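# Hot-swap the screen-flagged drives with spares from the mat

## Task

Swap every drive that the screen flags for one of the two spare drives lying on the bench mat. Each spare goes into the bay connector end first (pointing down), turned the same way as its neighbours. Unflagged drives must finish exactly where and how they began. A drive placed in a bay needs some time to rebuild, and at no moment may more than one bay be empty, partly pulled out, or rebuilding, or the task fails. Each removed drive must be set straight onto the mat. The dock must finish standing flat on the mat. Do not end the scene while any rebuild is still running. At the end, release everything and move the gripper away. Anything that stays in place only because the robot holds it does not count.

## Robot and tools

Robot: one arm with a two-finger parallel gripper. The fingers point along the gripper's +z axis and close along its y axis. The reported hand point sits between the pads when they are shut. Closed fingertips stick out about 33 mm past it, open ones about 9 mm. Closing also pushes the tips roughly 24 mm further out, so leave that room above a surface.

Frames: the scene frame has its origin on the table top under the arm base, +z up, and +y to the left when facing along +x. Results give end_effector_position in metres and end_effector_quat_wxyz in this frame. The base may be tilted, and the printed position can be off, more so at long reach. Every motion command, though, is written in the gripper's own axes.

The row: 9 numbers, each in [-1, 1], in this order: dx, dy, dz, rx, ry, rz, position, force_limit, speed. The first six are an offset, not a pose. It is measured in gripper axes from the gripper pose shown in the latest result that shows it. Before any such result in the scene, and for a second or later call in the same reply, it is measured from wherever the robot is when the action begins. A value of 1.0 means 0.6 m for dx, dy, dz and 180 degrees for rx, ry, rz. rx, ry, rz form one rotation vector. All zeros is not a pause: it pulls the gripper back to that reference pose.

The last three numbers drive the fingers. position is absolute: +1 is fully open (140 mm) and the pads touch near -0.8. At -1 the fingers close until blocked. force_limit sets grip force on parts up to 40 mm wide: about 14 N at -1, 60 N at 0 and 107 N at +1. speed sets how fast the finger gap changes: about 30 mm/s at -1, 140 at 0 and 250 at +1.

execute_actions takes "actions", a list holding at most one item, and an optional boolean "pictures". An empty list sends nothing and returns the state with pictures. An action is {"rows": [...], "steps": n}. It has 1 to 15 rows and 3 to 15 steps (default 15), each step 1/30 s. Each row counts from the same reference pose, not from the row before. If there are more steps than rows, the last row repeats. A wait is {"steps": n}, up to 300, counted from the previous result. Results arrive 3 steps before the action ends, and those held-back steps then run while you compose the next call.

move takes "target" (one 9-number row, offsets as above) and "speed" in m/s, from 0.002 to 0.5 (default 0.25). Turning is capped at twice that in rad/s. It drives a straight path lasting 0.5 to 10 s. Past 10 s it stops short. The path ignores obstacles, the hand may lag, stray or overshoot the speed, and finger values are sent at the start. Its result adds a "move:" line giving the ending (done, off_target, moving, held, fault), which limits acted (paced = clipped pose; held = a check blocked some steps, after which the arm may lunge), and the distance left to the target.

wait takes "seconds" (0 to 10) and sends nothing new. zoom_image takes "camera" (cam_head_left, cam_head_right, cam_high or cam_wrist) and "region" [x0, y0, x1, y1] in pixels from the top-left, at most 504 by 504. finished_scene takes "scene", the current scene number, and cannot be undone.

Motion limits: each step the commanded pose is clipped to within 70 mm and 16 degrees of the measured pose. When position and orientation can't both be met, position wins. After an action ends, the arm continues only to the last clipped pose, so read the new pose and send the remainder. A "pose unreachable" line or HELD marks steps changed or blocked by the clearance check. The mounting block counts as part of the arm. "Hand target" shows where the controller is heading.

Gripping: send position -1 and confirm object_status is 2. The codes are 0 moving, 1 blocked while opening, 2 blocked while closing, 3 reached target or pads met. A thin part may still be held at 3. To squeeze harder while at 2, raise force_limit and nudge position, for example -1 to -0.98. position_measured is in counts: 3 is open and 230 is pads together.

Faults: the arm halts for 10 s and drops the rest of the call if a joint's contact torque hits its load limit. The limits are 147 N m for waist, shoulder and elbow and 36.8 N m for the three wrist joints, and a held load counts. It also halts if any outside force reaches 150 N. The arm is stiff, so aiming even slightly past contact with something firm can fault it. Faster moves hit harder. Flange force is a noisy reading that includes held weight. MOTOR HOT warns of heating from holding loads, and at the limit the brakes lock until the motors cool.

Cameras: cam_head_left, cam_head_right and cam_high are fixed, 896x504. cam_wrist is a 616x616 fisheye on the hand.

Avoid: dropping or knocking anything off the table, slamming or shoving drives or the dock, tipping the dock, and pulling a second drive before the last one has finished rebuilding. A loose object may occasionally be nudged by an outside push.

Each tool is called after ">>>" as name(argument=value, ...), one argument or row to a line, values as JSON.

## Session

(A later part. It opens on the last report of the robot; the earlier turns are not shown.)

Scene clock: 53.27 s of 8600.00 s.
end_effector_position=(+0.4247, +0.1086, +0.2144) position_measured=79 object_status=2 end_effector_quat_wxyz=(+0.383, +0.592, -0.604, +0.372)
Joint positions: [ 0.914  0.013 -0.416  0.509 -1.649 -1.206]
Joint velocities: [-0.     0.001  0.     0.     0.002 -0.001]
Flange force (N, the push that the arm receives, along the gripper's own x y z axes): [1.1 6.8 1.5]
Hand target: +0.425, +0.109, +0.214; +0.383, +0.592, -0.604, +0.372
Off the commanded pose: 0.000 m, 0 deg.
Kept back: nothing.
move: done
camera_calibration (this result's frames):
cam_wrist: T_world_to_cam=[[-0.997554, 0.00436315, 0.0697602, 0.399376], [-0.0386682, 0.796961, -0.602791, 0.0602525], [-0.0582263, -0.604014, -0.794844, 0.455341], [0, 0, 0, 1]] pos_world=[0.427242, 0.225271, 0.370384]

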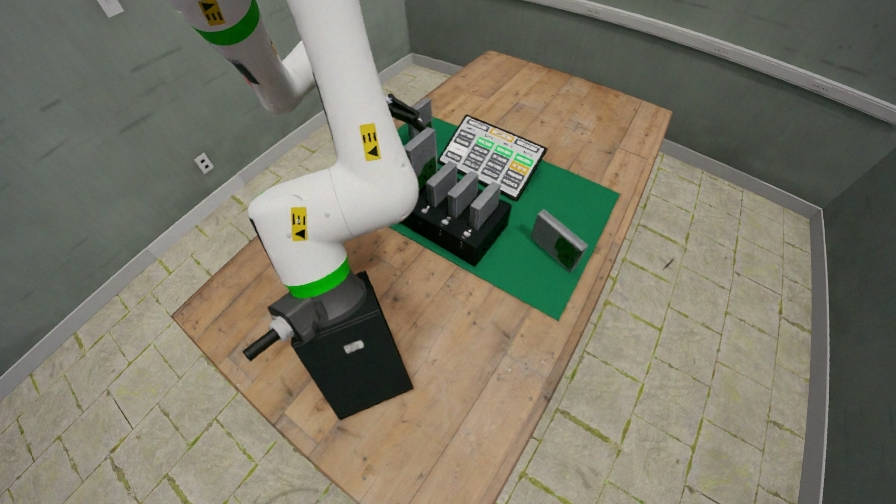

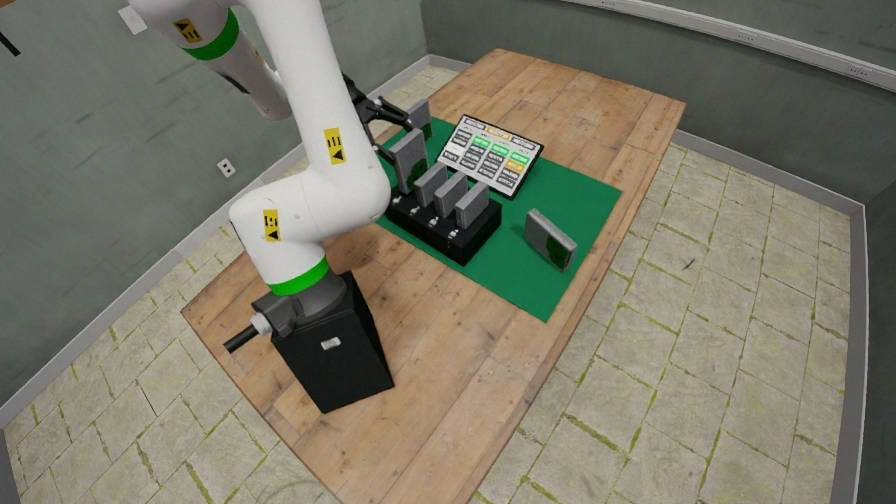

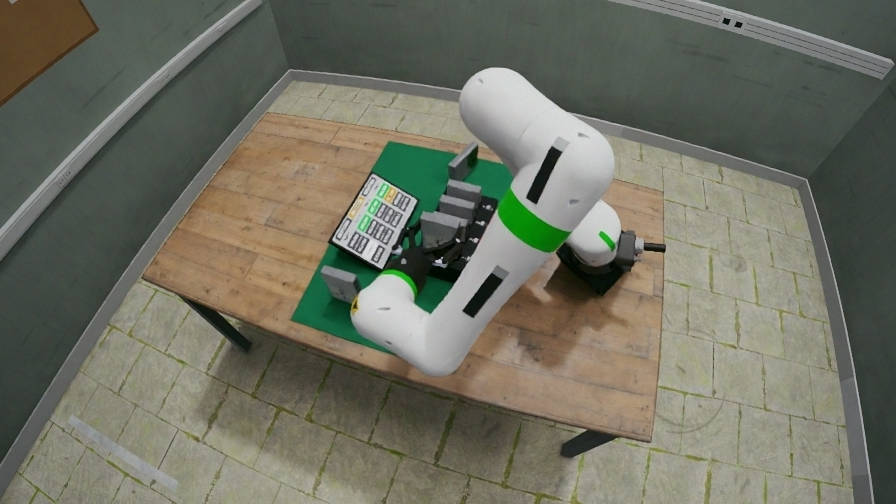

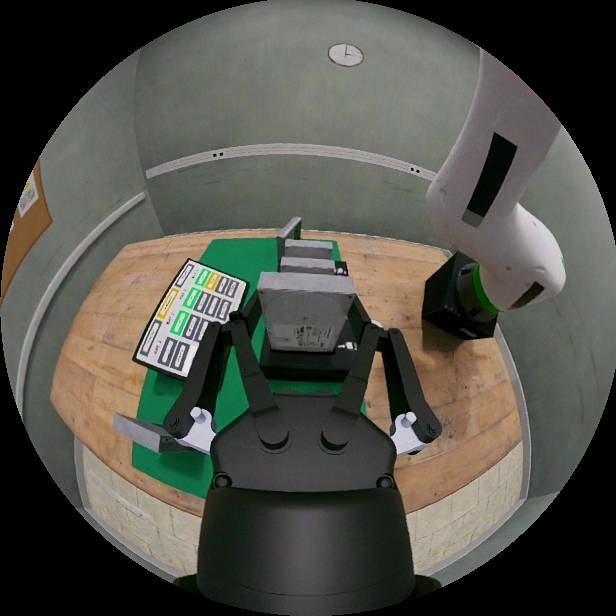

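Looks good.

>>> move(
  target=[-0.03,0,0.0143,0,0,0,-1,0.3,-0.5],
  speed=0.012,
)

Scene clock: 55.37 s of 8600.00 s.
end_effector_position=(+0.4245, +0.1085, +0.1945) position_measured=79 object_status=2 end_effector_quat_wxyz=(+0.383, +0.592, -0.604, +0.372)
Joint positions: [ 0.916  0.05  -0.42   0.506 -1.615 -1.228]
Joint velocities: [ 0.001 -0.    -0.001 -0.    -0.001  0.002]
Flange force (N, the push that the arm receives, along the gripper's own x y z axes): [2.4 3.8 -0.1]
Hand target: +0.425, +0.109, +0.194; +0.383, +0.592, -0.604, +0.372
Off the commanded pose: 0.000 m, 0 deg.
Kept back: nothing.
move: done
camera_calibration (this result's frames):
cam_wrist: T_world_to_cam=[[-0.997555, 0.00446487, 0.0697496, 0.40062], [-0.0385806, 0.796964, -0.602793, 0.0482758], [-0.0582793, -0.60401, -0.794843, 0.439452], [0, 0, 0, 1]] pos_world=[0.427113, 0.225171, 0.350453]

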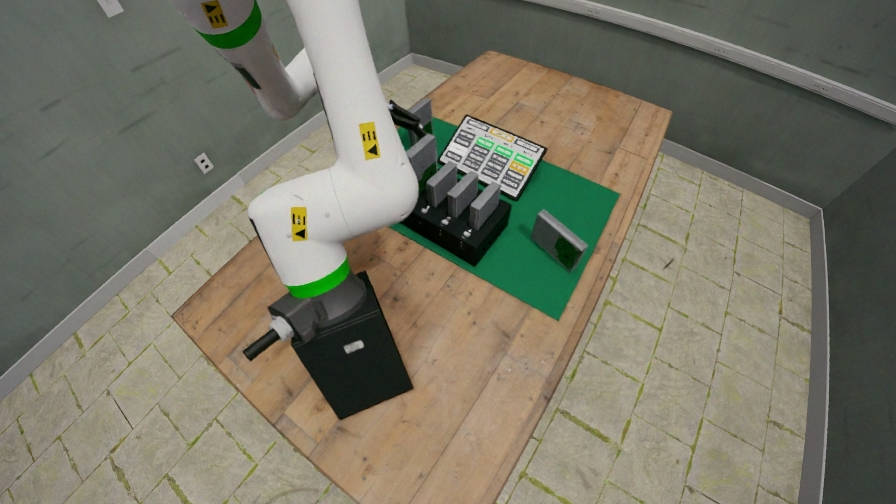

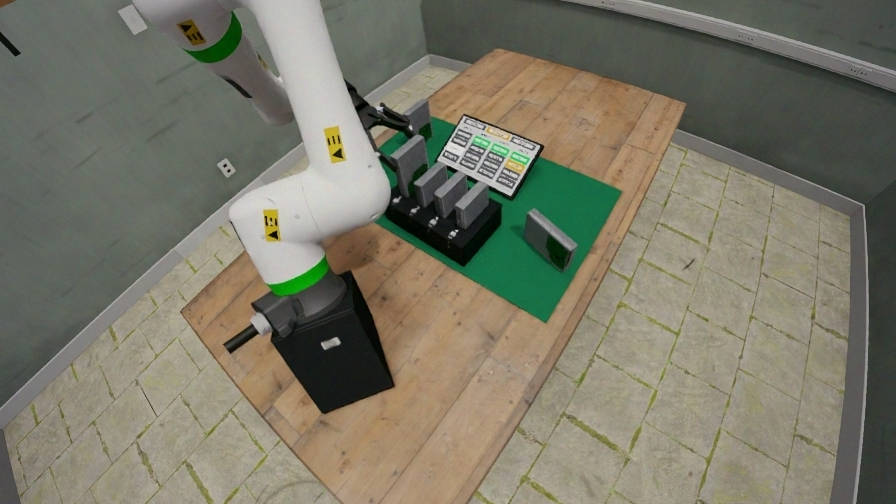

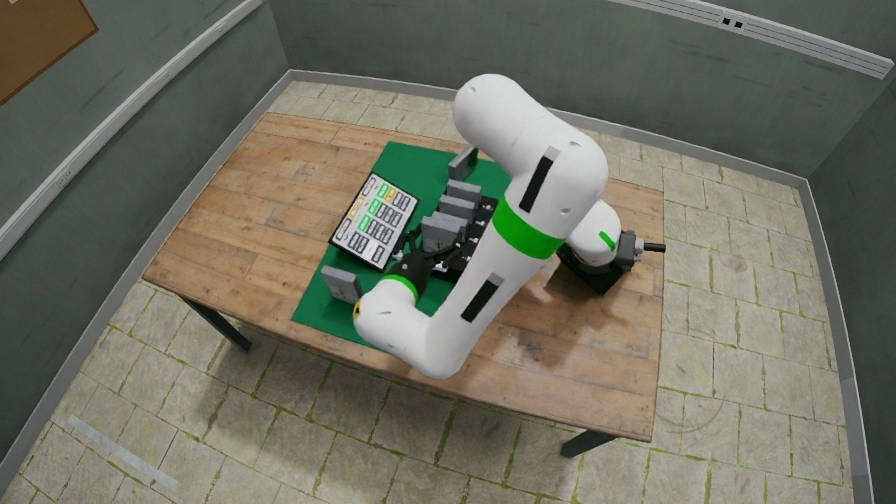

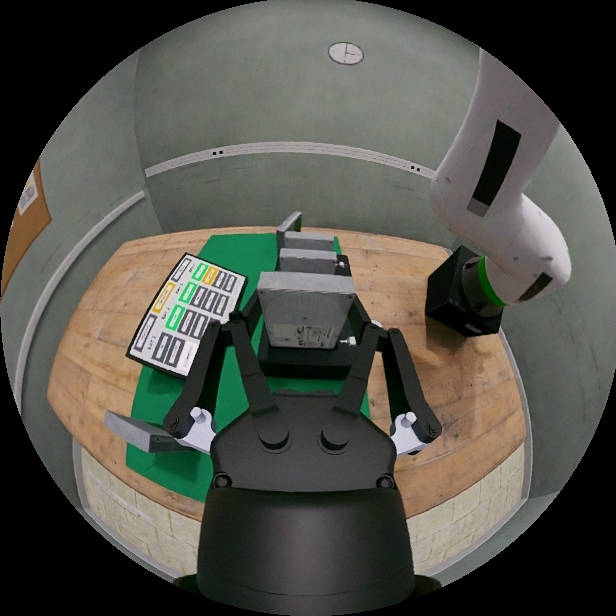

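>>> move(
  target=[-0.081,-0.0005,0.038,0,0,0,-1,0.3,-0.5],
  speed=0.025,
)

Scene clock: 57.97 s of 8600.00 s.
end_effector_position=(+0.4245, +0.1086, +0.1408) position_measured=79 object_status=2 end_effector_quat_wxyz=(+0.383, +0.592, -0.604, +0.372)
Joint positions: [ 0.921  0.154 -0.42   0.504 -1.526 -1.282]
Joint velocities: [ 0.001  0.001  0.001 -0.     0.     0.001]
Flange force (N, the push that the arm receives, along the gripper's own x y z axes): [14.4 5.4 -7.5]
Hand target: +0.424, +0.109, +0.141; +0.383, +0.592, -0.604, +0.372
Off the commanded pose: 0.000 m, 0 deg.
Kept back: nothing.
move: done
camera_calibration (this result's frames):
cam_wrist: T_world_to_cam=[[-0.997558, 0.00467553, 0.0696913, 0.404311], [-0.0383782, 0.796961, -0.60281, 0.0158006], [-0.0583597, -0.604013, -0.794835, 0.396877], [0, 0, 0, 1]] pos_world=[0.427092, 0.225236, 0.296799]

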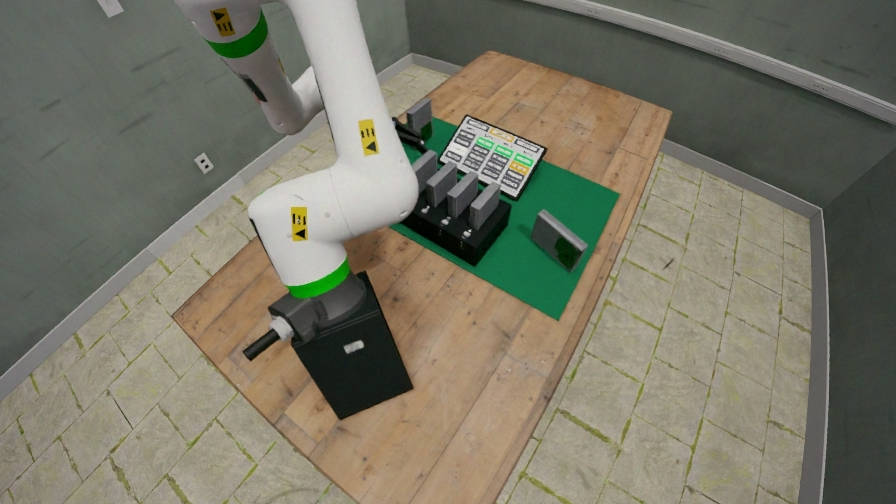

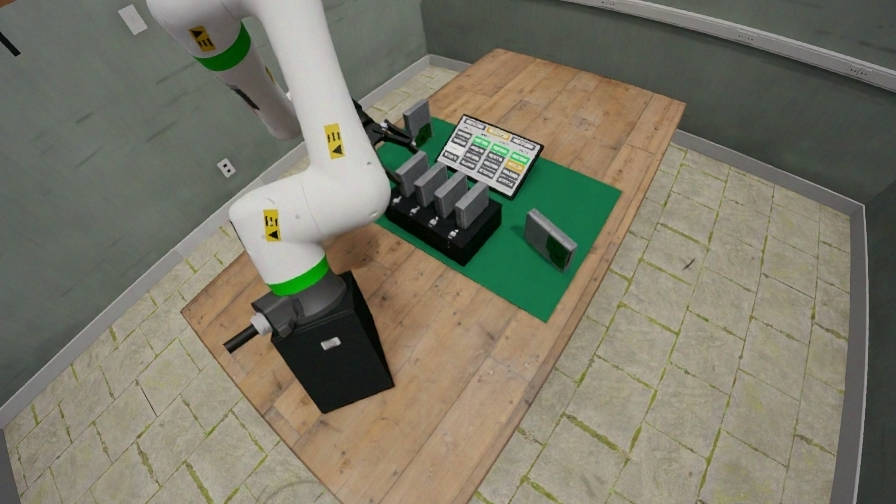

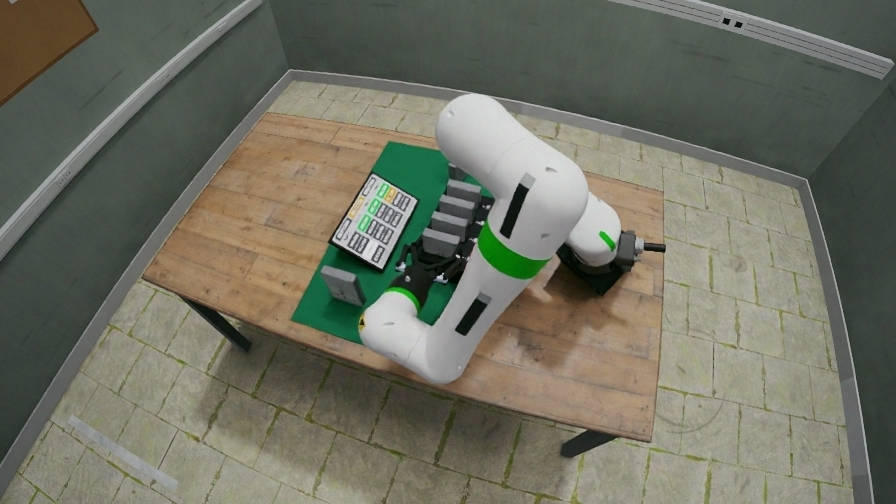

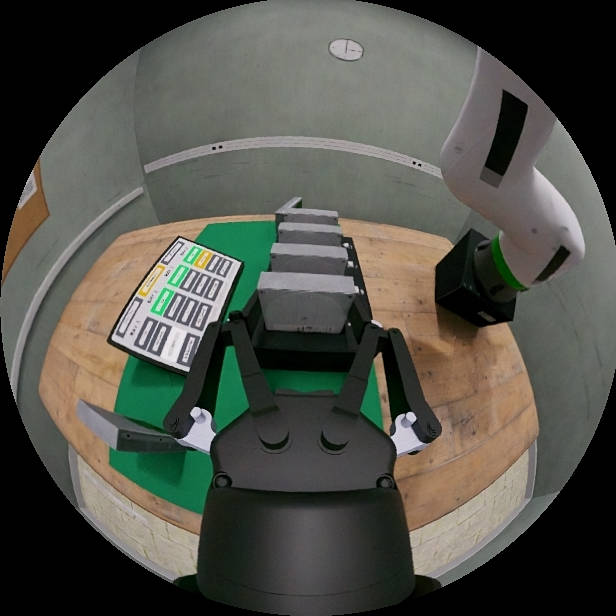

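>>> move(
  target=[-0.004,0,0.0019,0,0,0,-1,0.3,-0.5],
  speed=0.008,
)

Scene clock: 58.90 s of 8600.00 s.
end_effector_position=(+0.4245, +0.1086, +0.1382) position_measured=79 object_status=2 end_effector_quat_wxyz=(+0.383, +0.592, -0.604, +0.372)
Joint positions: [ 0.921  0.16  -0.419  0.504 -1.521 -1.284]
Joint velocities: [-0.     0.    -0.    -0.    -0.     0.002]
Flange force (N, the push that the arm receives, along the gripper's own x y z axes): [18.0 1.3 -8.2]
Hand target: +0.424, +0.109, +0.138; +0.383, +0.592, -0.604, +0.372
Off the commanded pose: 0.000 m, 0 deg.
Kept back: nothing.
move: done
camera_calibration (this result's frames):
cam_wrist: T_world_to_cam=[[-0.997558, 0.00469706, 0.0696911, 0.404474], [-0.0383605, 0.796965, -0.602806, 0.0141977], [-0.0583728, -0.604007, -0.794838, 0.394764], [0, 0, 0, 1]] pos_world=[0.427074, 0.225225, 0.294144]

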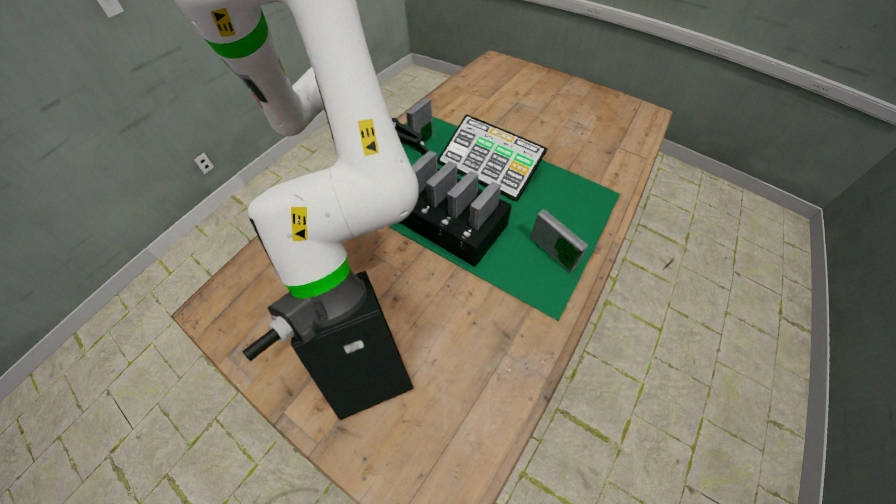

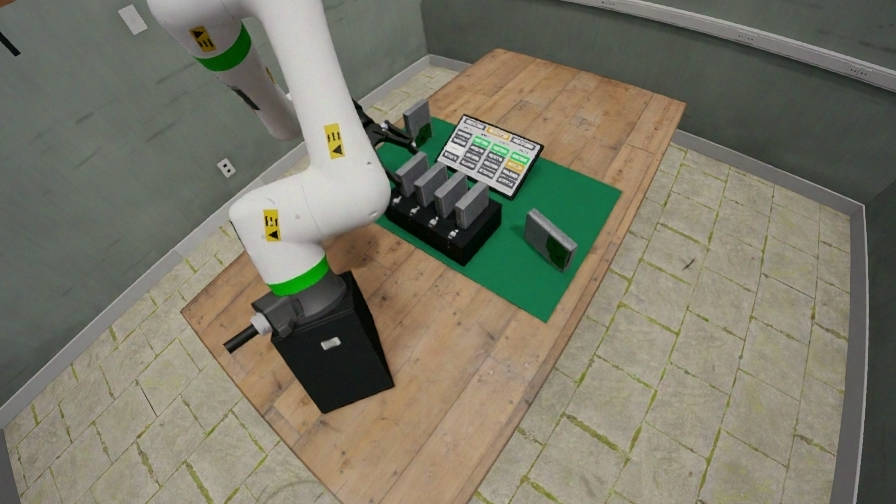

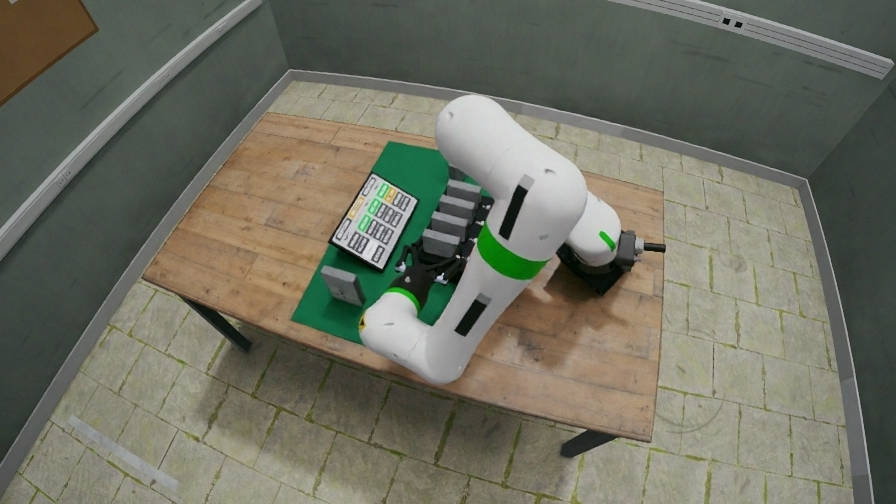

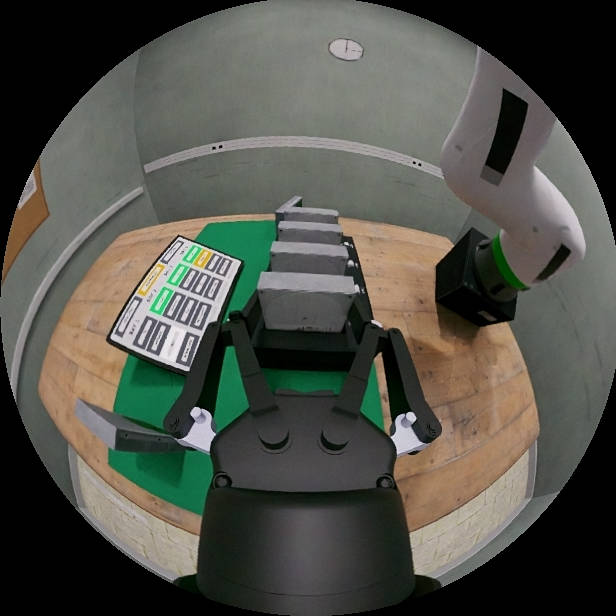

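>>> move(
  target=[-0.004,0,0.0019,0,0,0,-1,0.3,-0.5],
  speed=0.008,
)

Scene clock: 59.83 s of 8600.00 s.
end_effector_position=(+0.4245, +0.1085, +0.1355) position_measured=79 object_status=2 end_effector_quat_wxyz=(+0.383, +0.592, -0.604, +0.372)
Joint positions: [ 0.921  0.165 -0.419  0.504 -1.517 -1.287]
Joint velocities: [-0.     0.    -0.001  0.001  0.001  0.   ]
Flange force (N, the push that the arm receives, along the gripper's own x y z axes): [11.9 9.7 -1.1]
Hand target: +0.424, +0.109, +0.136; +0.383, +0.592, -0.604, +0.372
Off the commanded pose: 0.000 m, 0 deg.
Kept back: nothing.
move: done
camera_calibration (this result's frames):
cam_wrist: T_world_to_cam=[[-0.997557, 0.0047369, 0.069693, 0.404627], [-0.0383309, 0.796955, -0.602821, 0.0126075], [-0.0583977, -0.604019, -0.794827, 0.392661], [0, 0, 0, 1]] pos_world=[0.427053, 0.225211, 0.291498]

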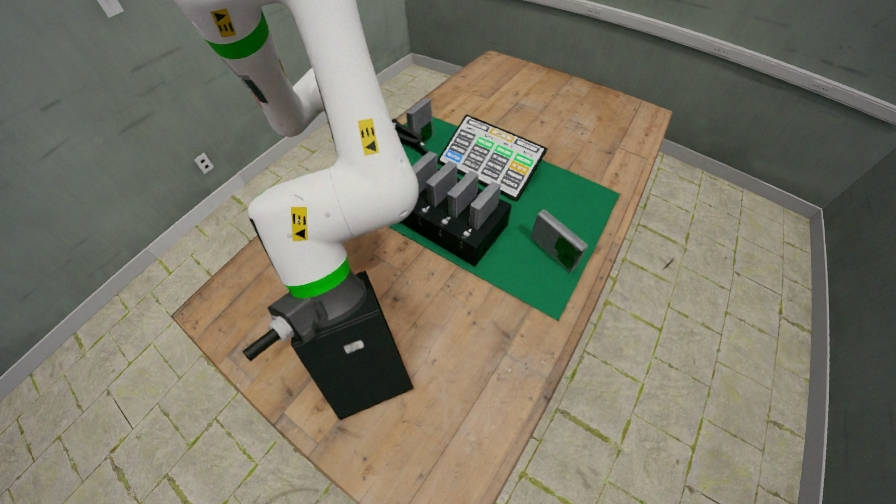

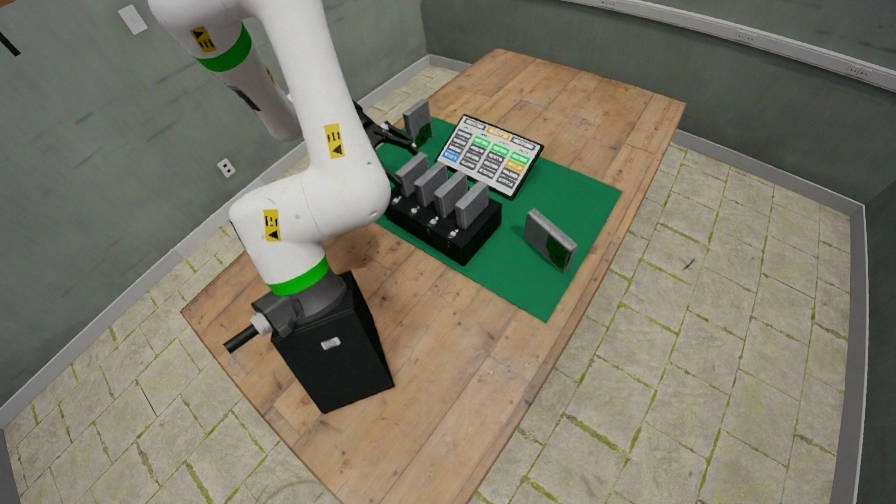

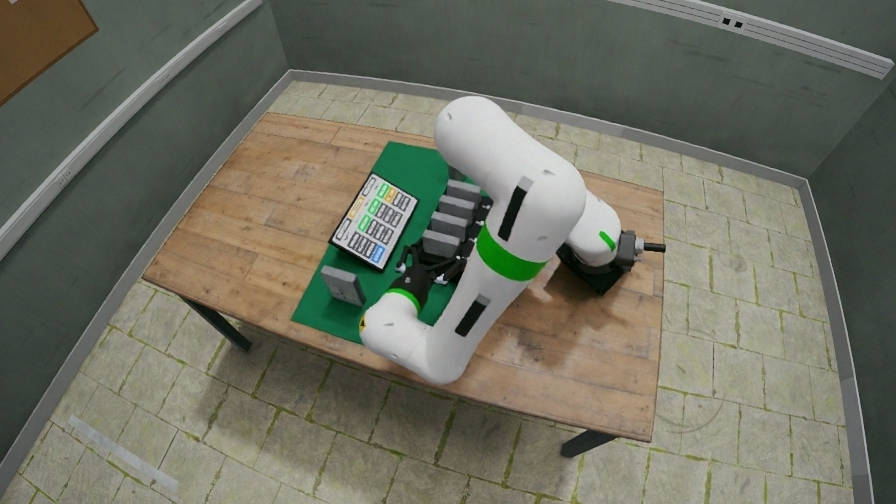

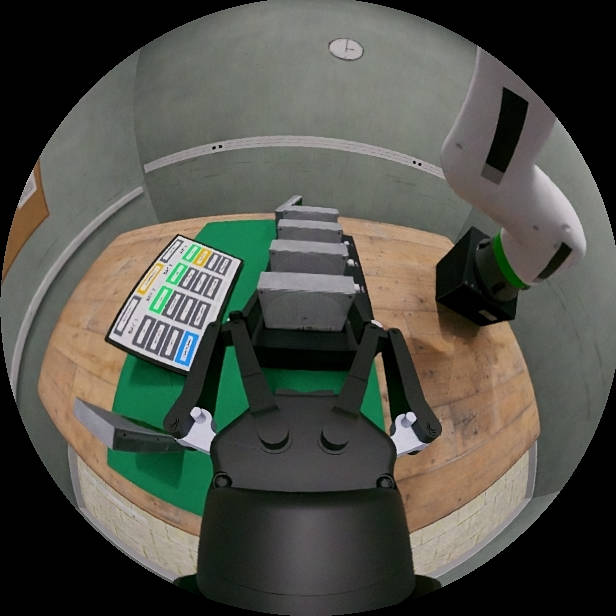

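>>> move(
  target=[0,0,0,0,0,0,1,0,0],
)

>>> move(
  target=[0.18,0,-0.086,0,0,0,1,0,0],
  speed=0.15,
)

>>> move(
  target=[0.21,-0.13,0.44,0,-0.358,0,-0.2,0,0],
  speed=0.2,
)

>>> zoom_image(
  camera="cam_wrist",
  region=[230,150,390,310],
)

Scene clock: 60.77 s of 8600.00 s.
end_effector_position=(+0.4245, +0.1085, +0.1355) position_measured=3 object_status=3 end_effector_quat_wxyz=(+0.383, +0.592, -0.604, +0.372)
Joint positions: [ 0.921  0.165 -0.419  0.504 -1.517 -1.287]
Joint velocities: [ 0.001  0.    -0.     0.     0.    -0.   ]
Flange force (N, the push that the arm receives, along the gripper's own x y z axes): [6.4 4.6 -0.5]
Hand target: +0.424, +0.109, +0.136; +0.383, +0.592, -0.604, +0.372
Off the commanded pose: 0.000 m, 0 deg.
Kept back: nothing.
move: done
camera_calibration (this result's frames):
cam_wrist: T_world_to_cam=[[-0.997563, 0.00476767, 0.0696091, 0.404638], [-0.0382564, 0.796949, -0.602834, 0.0125725], [-0.058349, -0.604028, -0.794824, 0.392639], [0, 0, 0, 1]] pos_world=[0.427043, 0.225216, 0.291492]

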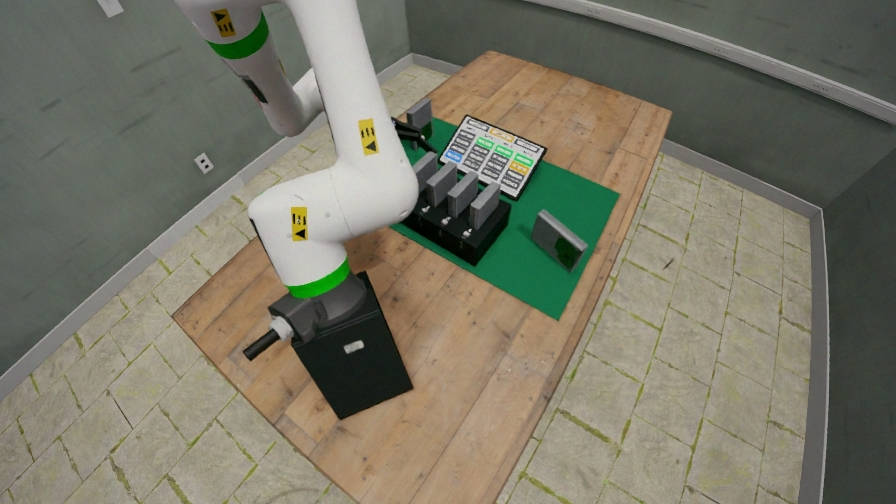

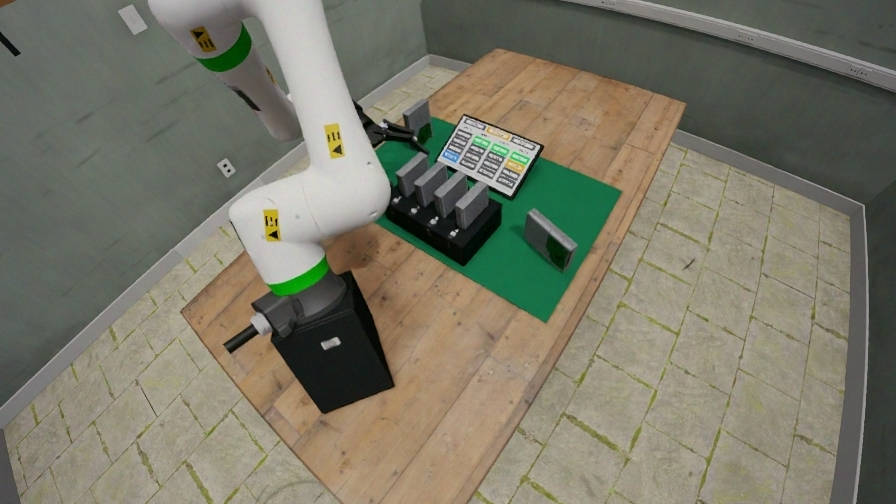

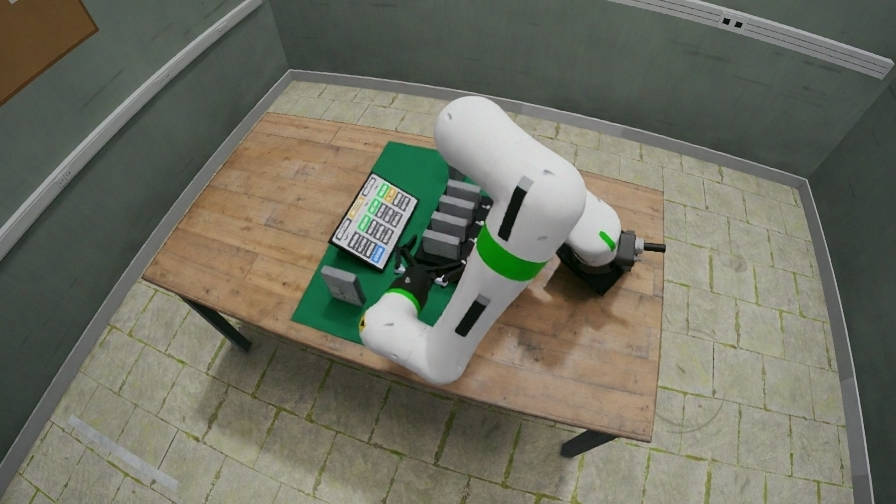

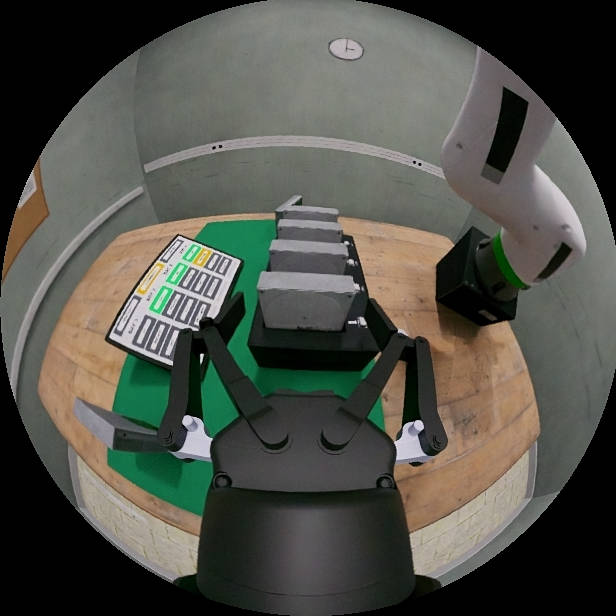

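Scene clock: 61.90 s of 8600.00 s.
end_effector_position=(+0.4253, +0.1092, +0.2552) position_measured=3 object_status=3 end_effector_quat_wxyz=(+0.383, +0.592, -0.604, +0.372)
Joint positions: [ 0.909 -0.054 -0.399  0.516 -1.72  -1.16 ]
Joint velocities: [-0.    -0.     0.001  0.001  0.    -0.001]
Flange force (N, the push that the arm receives, along the gripper's own x y z axes): [2.6 5.5 -3.3]
Hand target: +0.425, +0.109, +0.255; +0.383, +0.592, -0.604, +0.372
Off the commanded pose: 0.001 m, 0 deg.
Kept back: nothing.
move: done
camera_calibration (this result's frames):
cam_wrist: T_world_to_cam=[[-0.997565, 0.00433383, 0.0696104, 0.39717], [-0.0386079, 0.79689, -0.60289, 0.084409], [-0.0580846, -0.604109, -0.794782, 0.488077], [0, 0, 0, 1]] pos_world=[0.427812, 0.225866, 0.411157]

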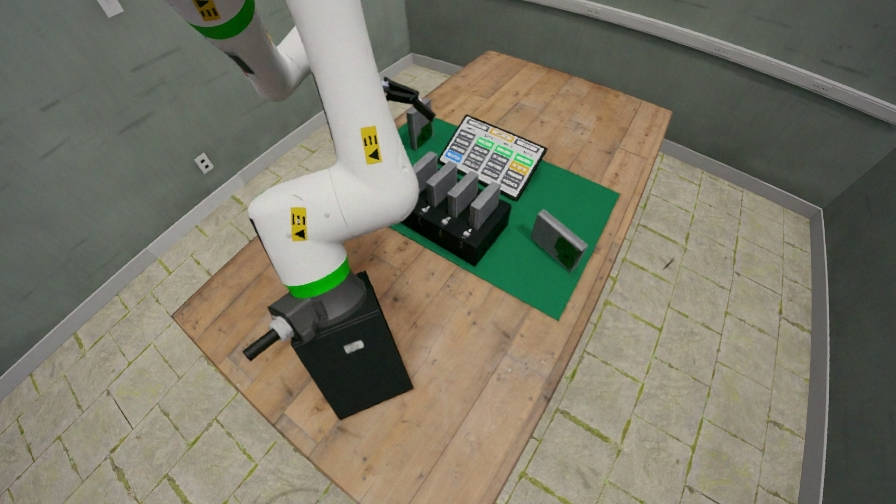

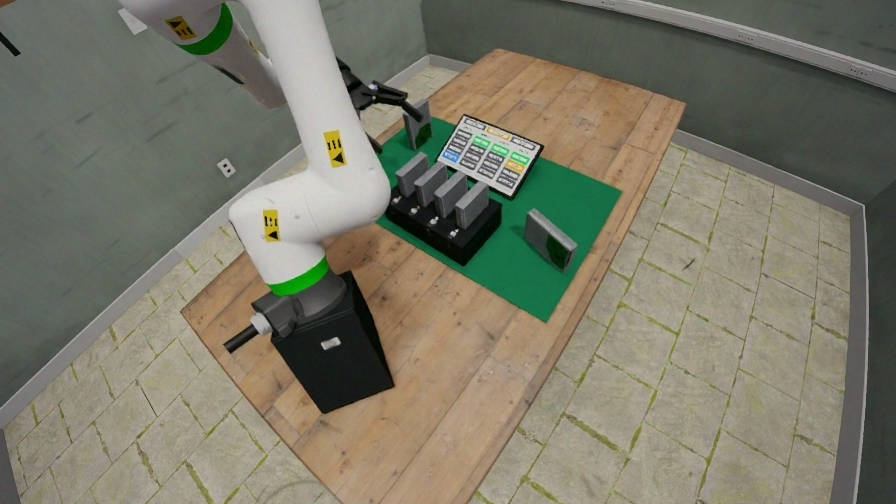

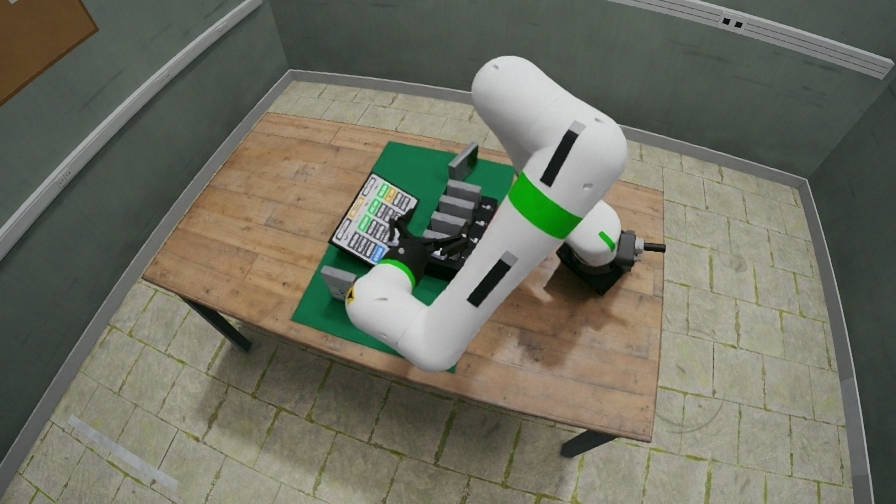

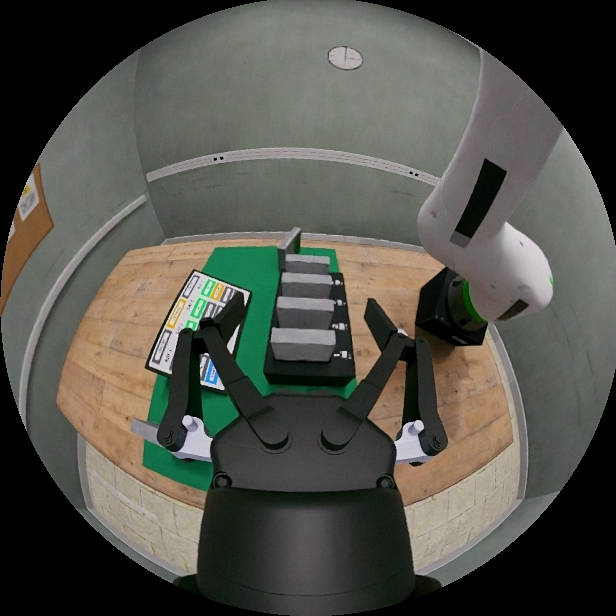

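Scene clock: 65.10 s of 8600.00 s.
end_effector_position=(+0.4986, -0.1853, +0.2586) position_measured=154 object_status=3 end_effector_quat_wxyz=(+0.004, +0.699, -0.715, +0.003)
Joint positions: [-0.62   0.275  0.114 -0.51  -1.445  0.637]
Joint velocities: [-0.     0.002 -0.    -0.    -0.    -0.   ]
Flange force (N, the push that the arm receives, along the gripper's own x y z axes): [0.9 -0.7 -2.7]
Hand target: +0.499, -0.185, +0.259; +0.004, +0.699, -0.715, +0.003
Off the commanded pose: 0.004 m, 0 deg.
Kept back: nothing.
move: off_target
camera_calibration (this result's frames):
cam_wrist: T_world_to_cam=[[-0.998894, -0.0449682, 0.0137186, 0.477341], [-0.0339548, 0.891853, 0.45105, 0.0666498], [-0.0325179, 0.450085, -0.892393, 0.524908], [0, 0, 0, 1]] pos_world=[0.496145, -0.27423, 0.431813]

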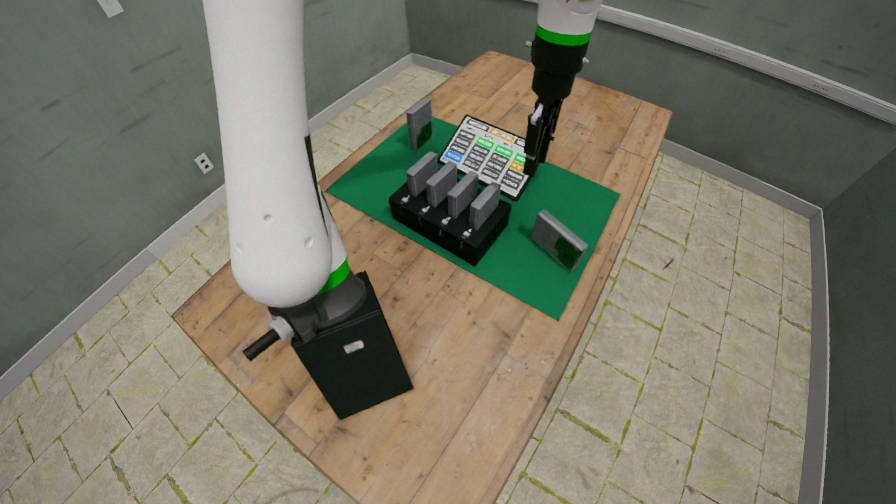

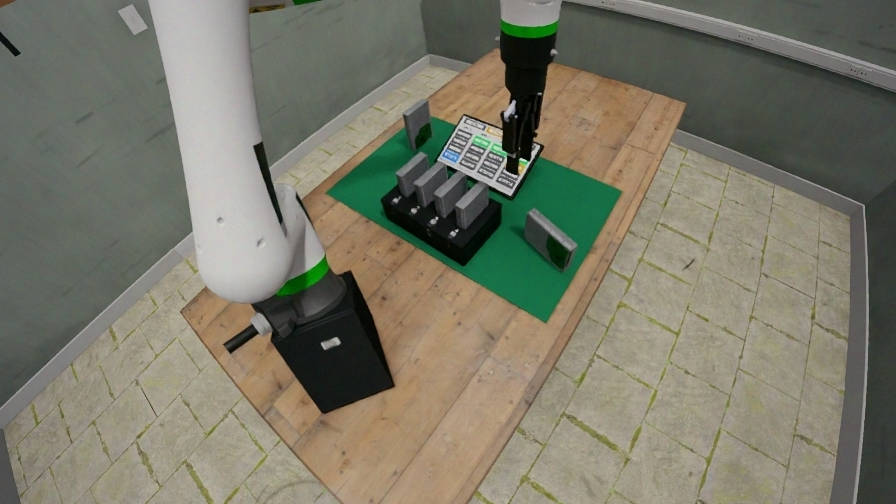

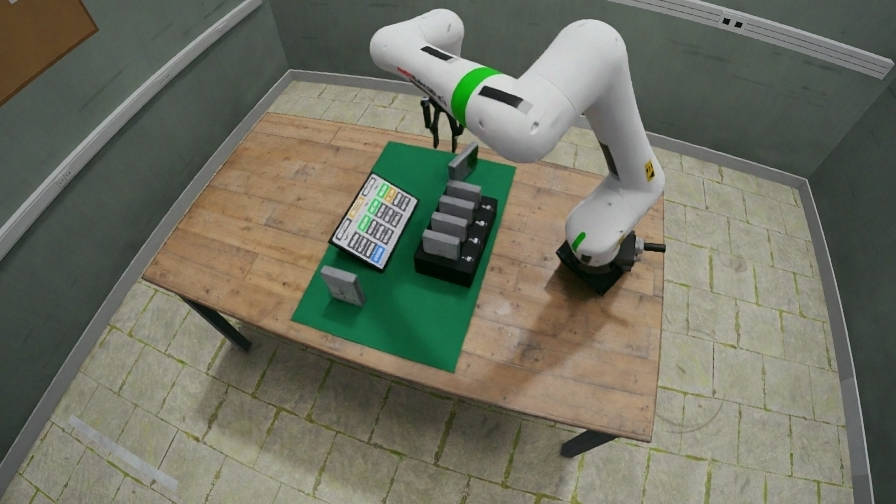

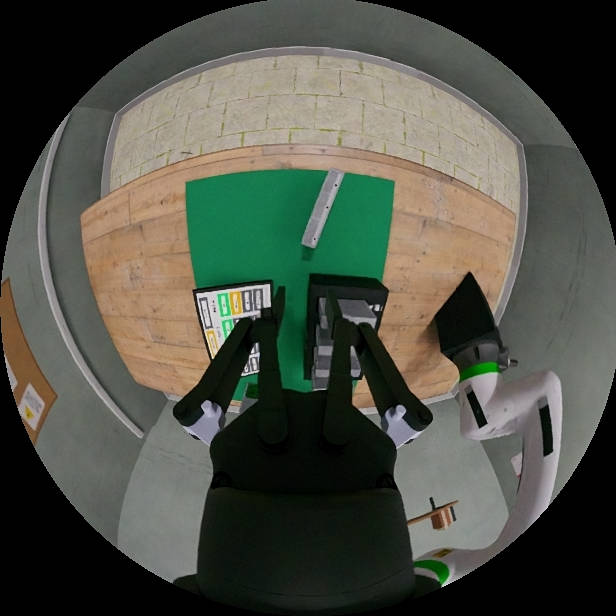

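Region (230, 150, 390, 310) of cam_wrist's 616x616 image, scaled by 3.150, with more detail than that image has.

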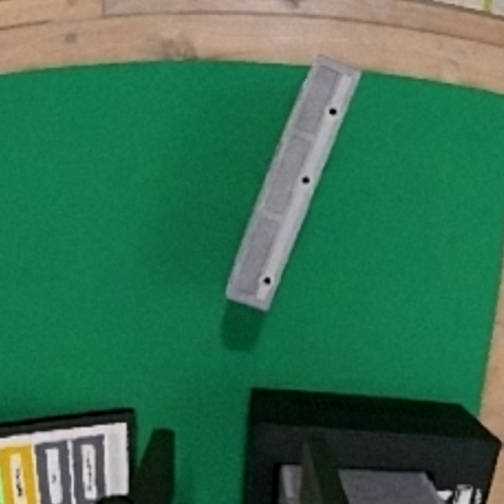

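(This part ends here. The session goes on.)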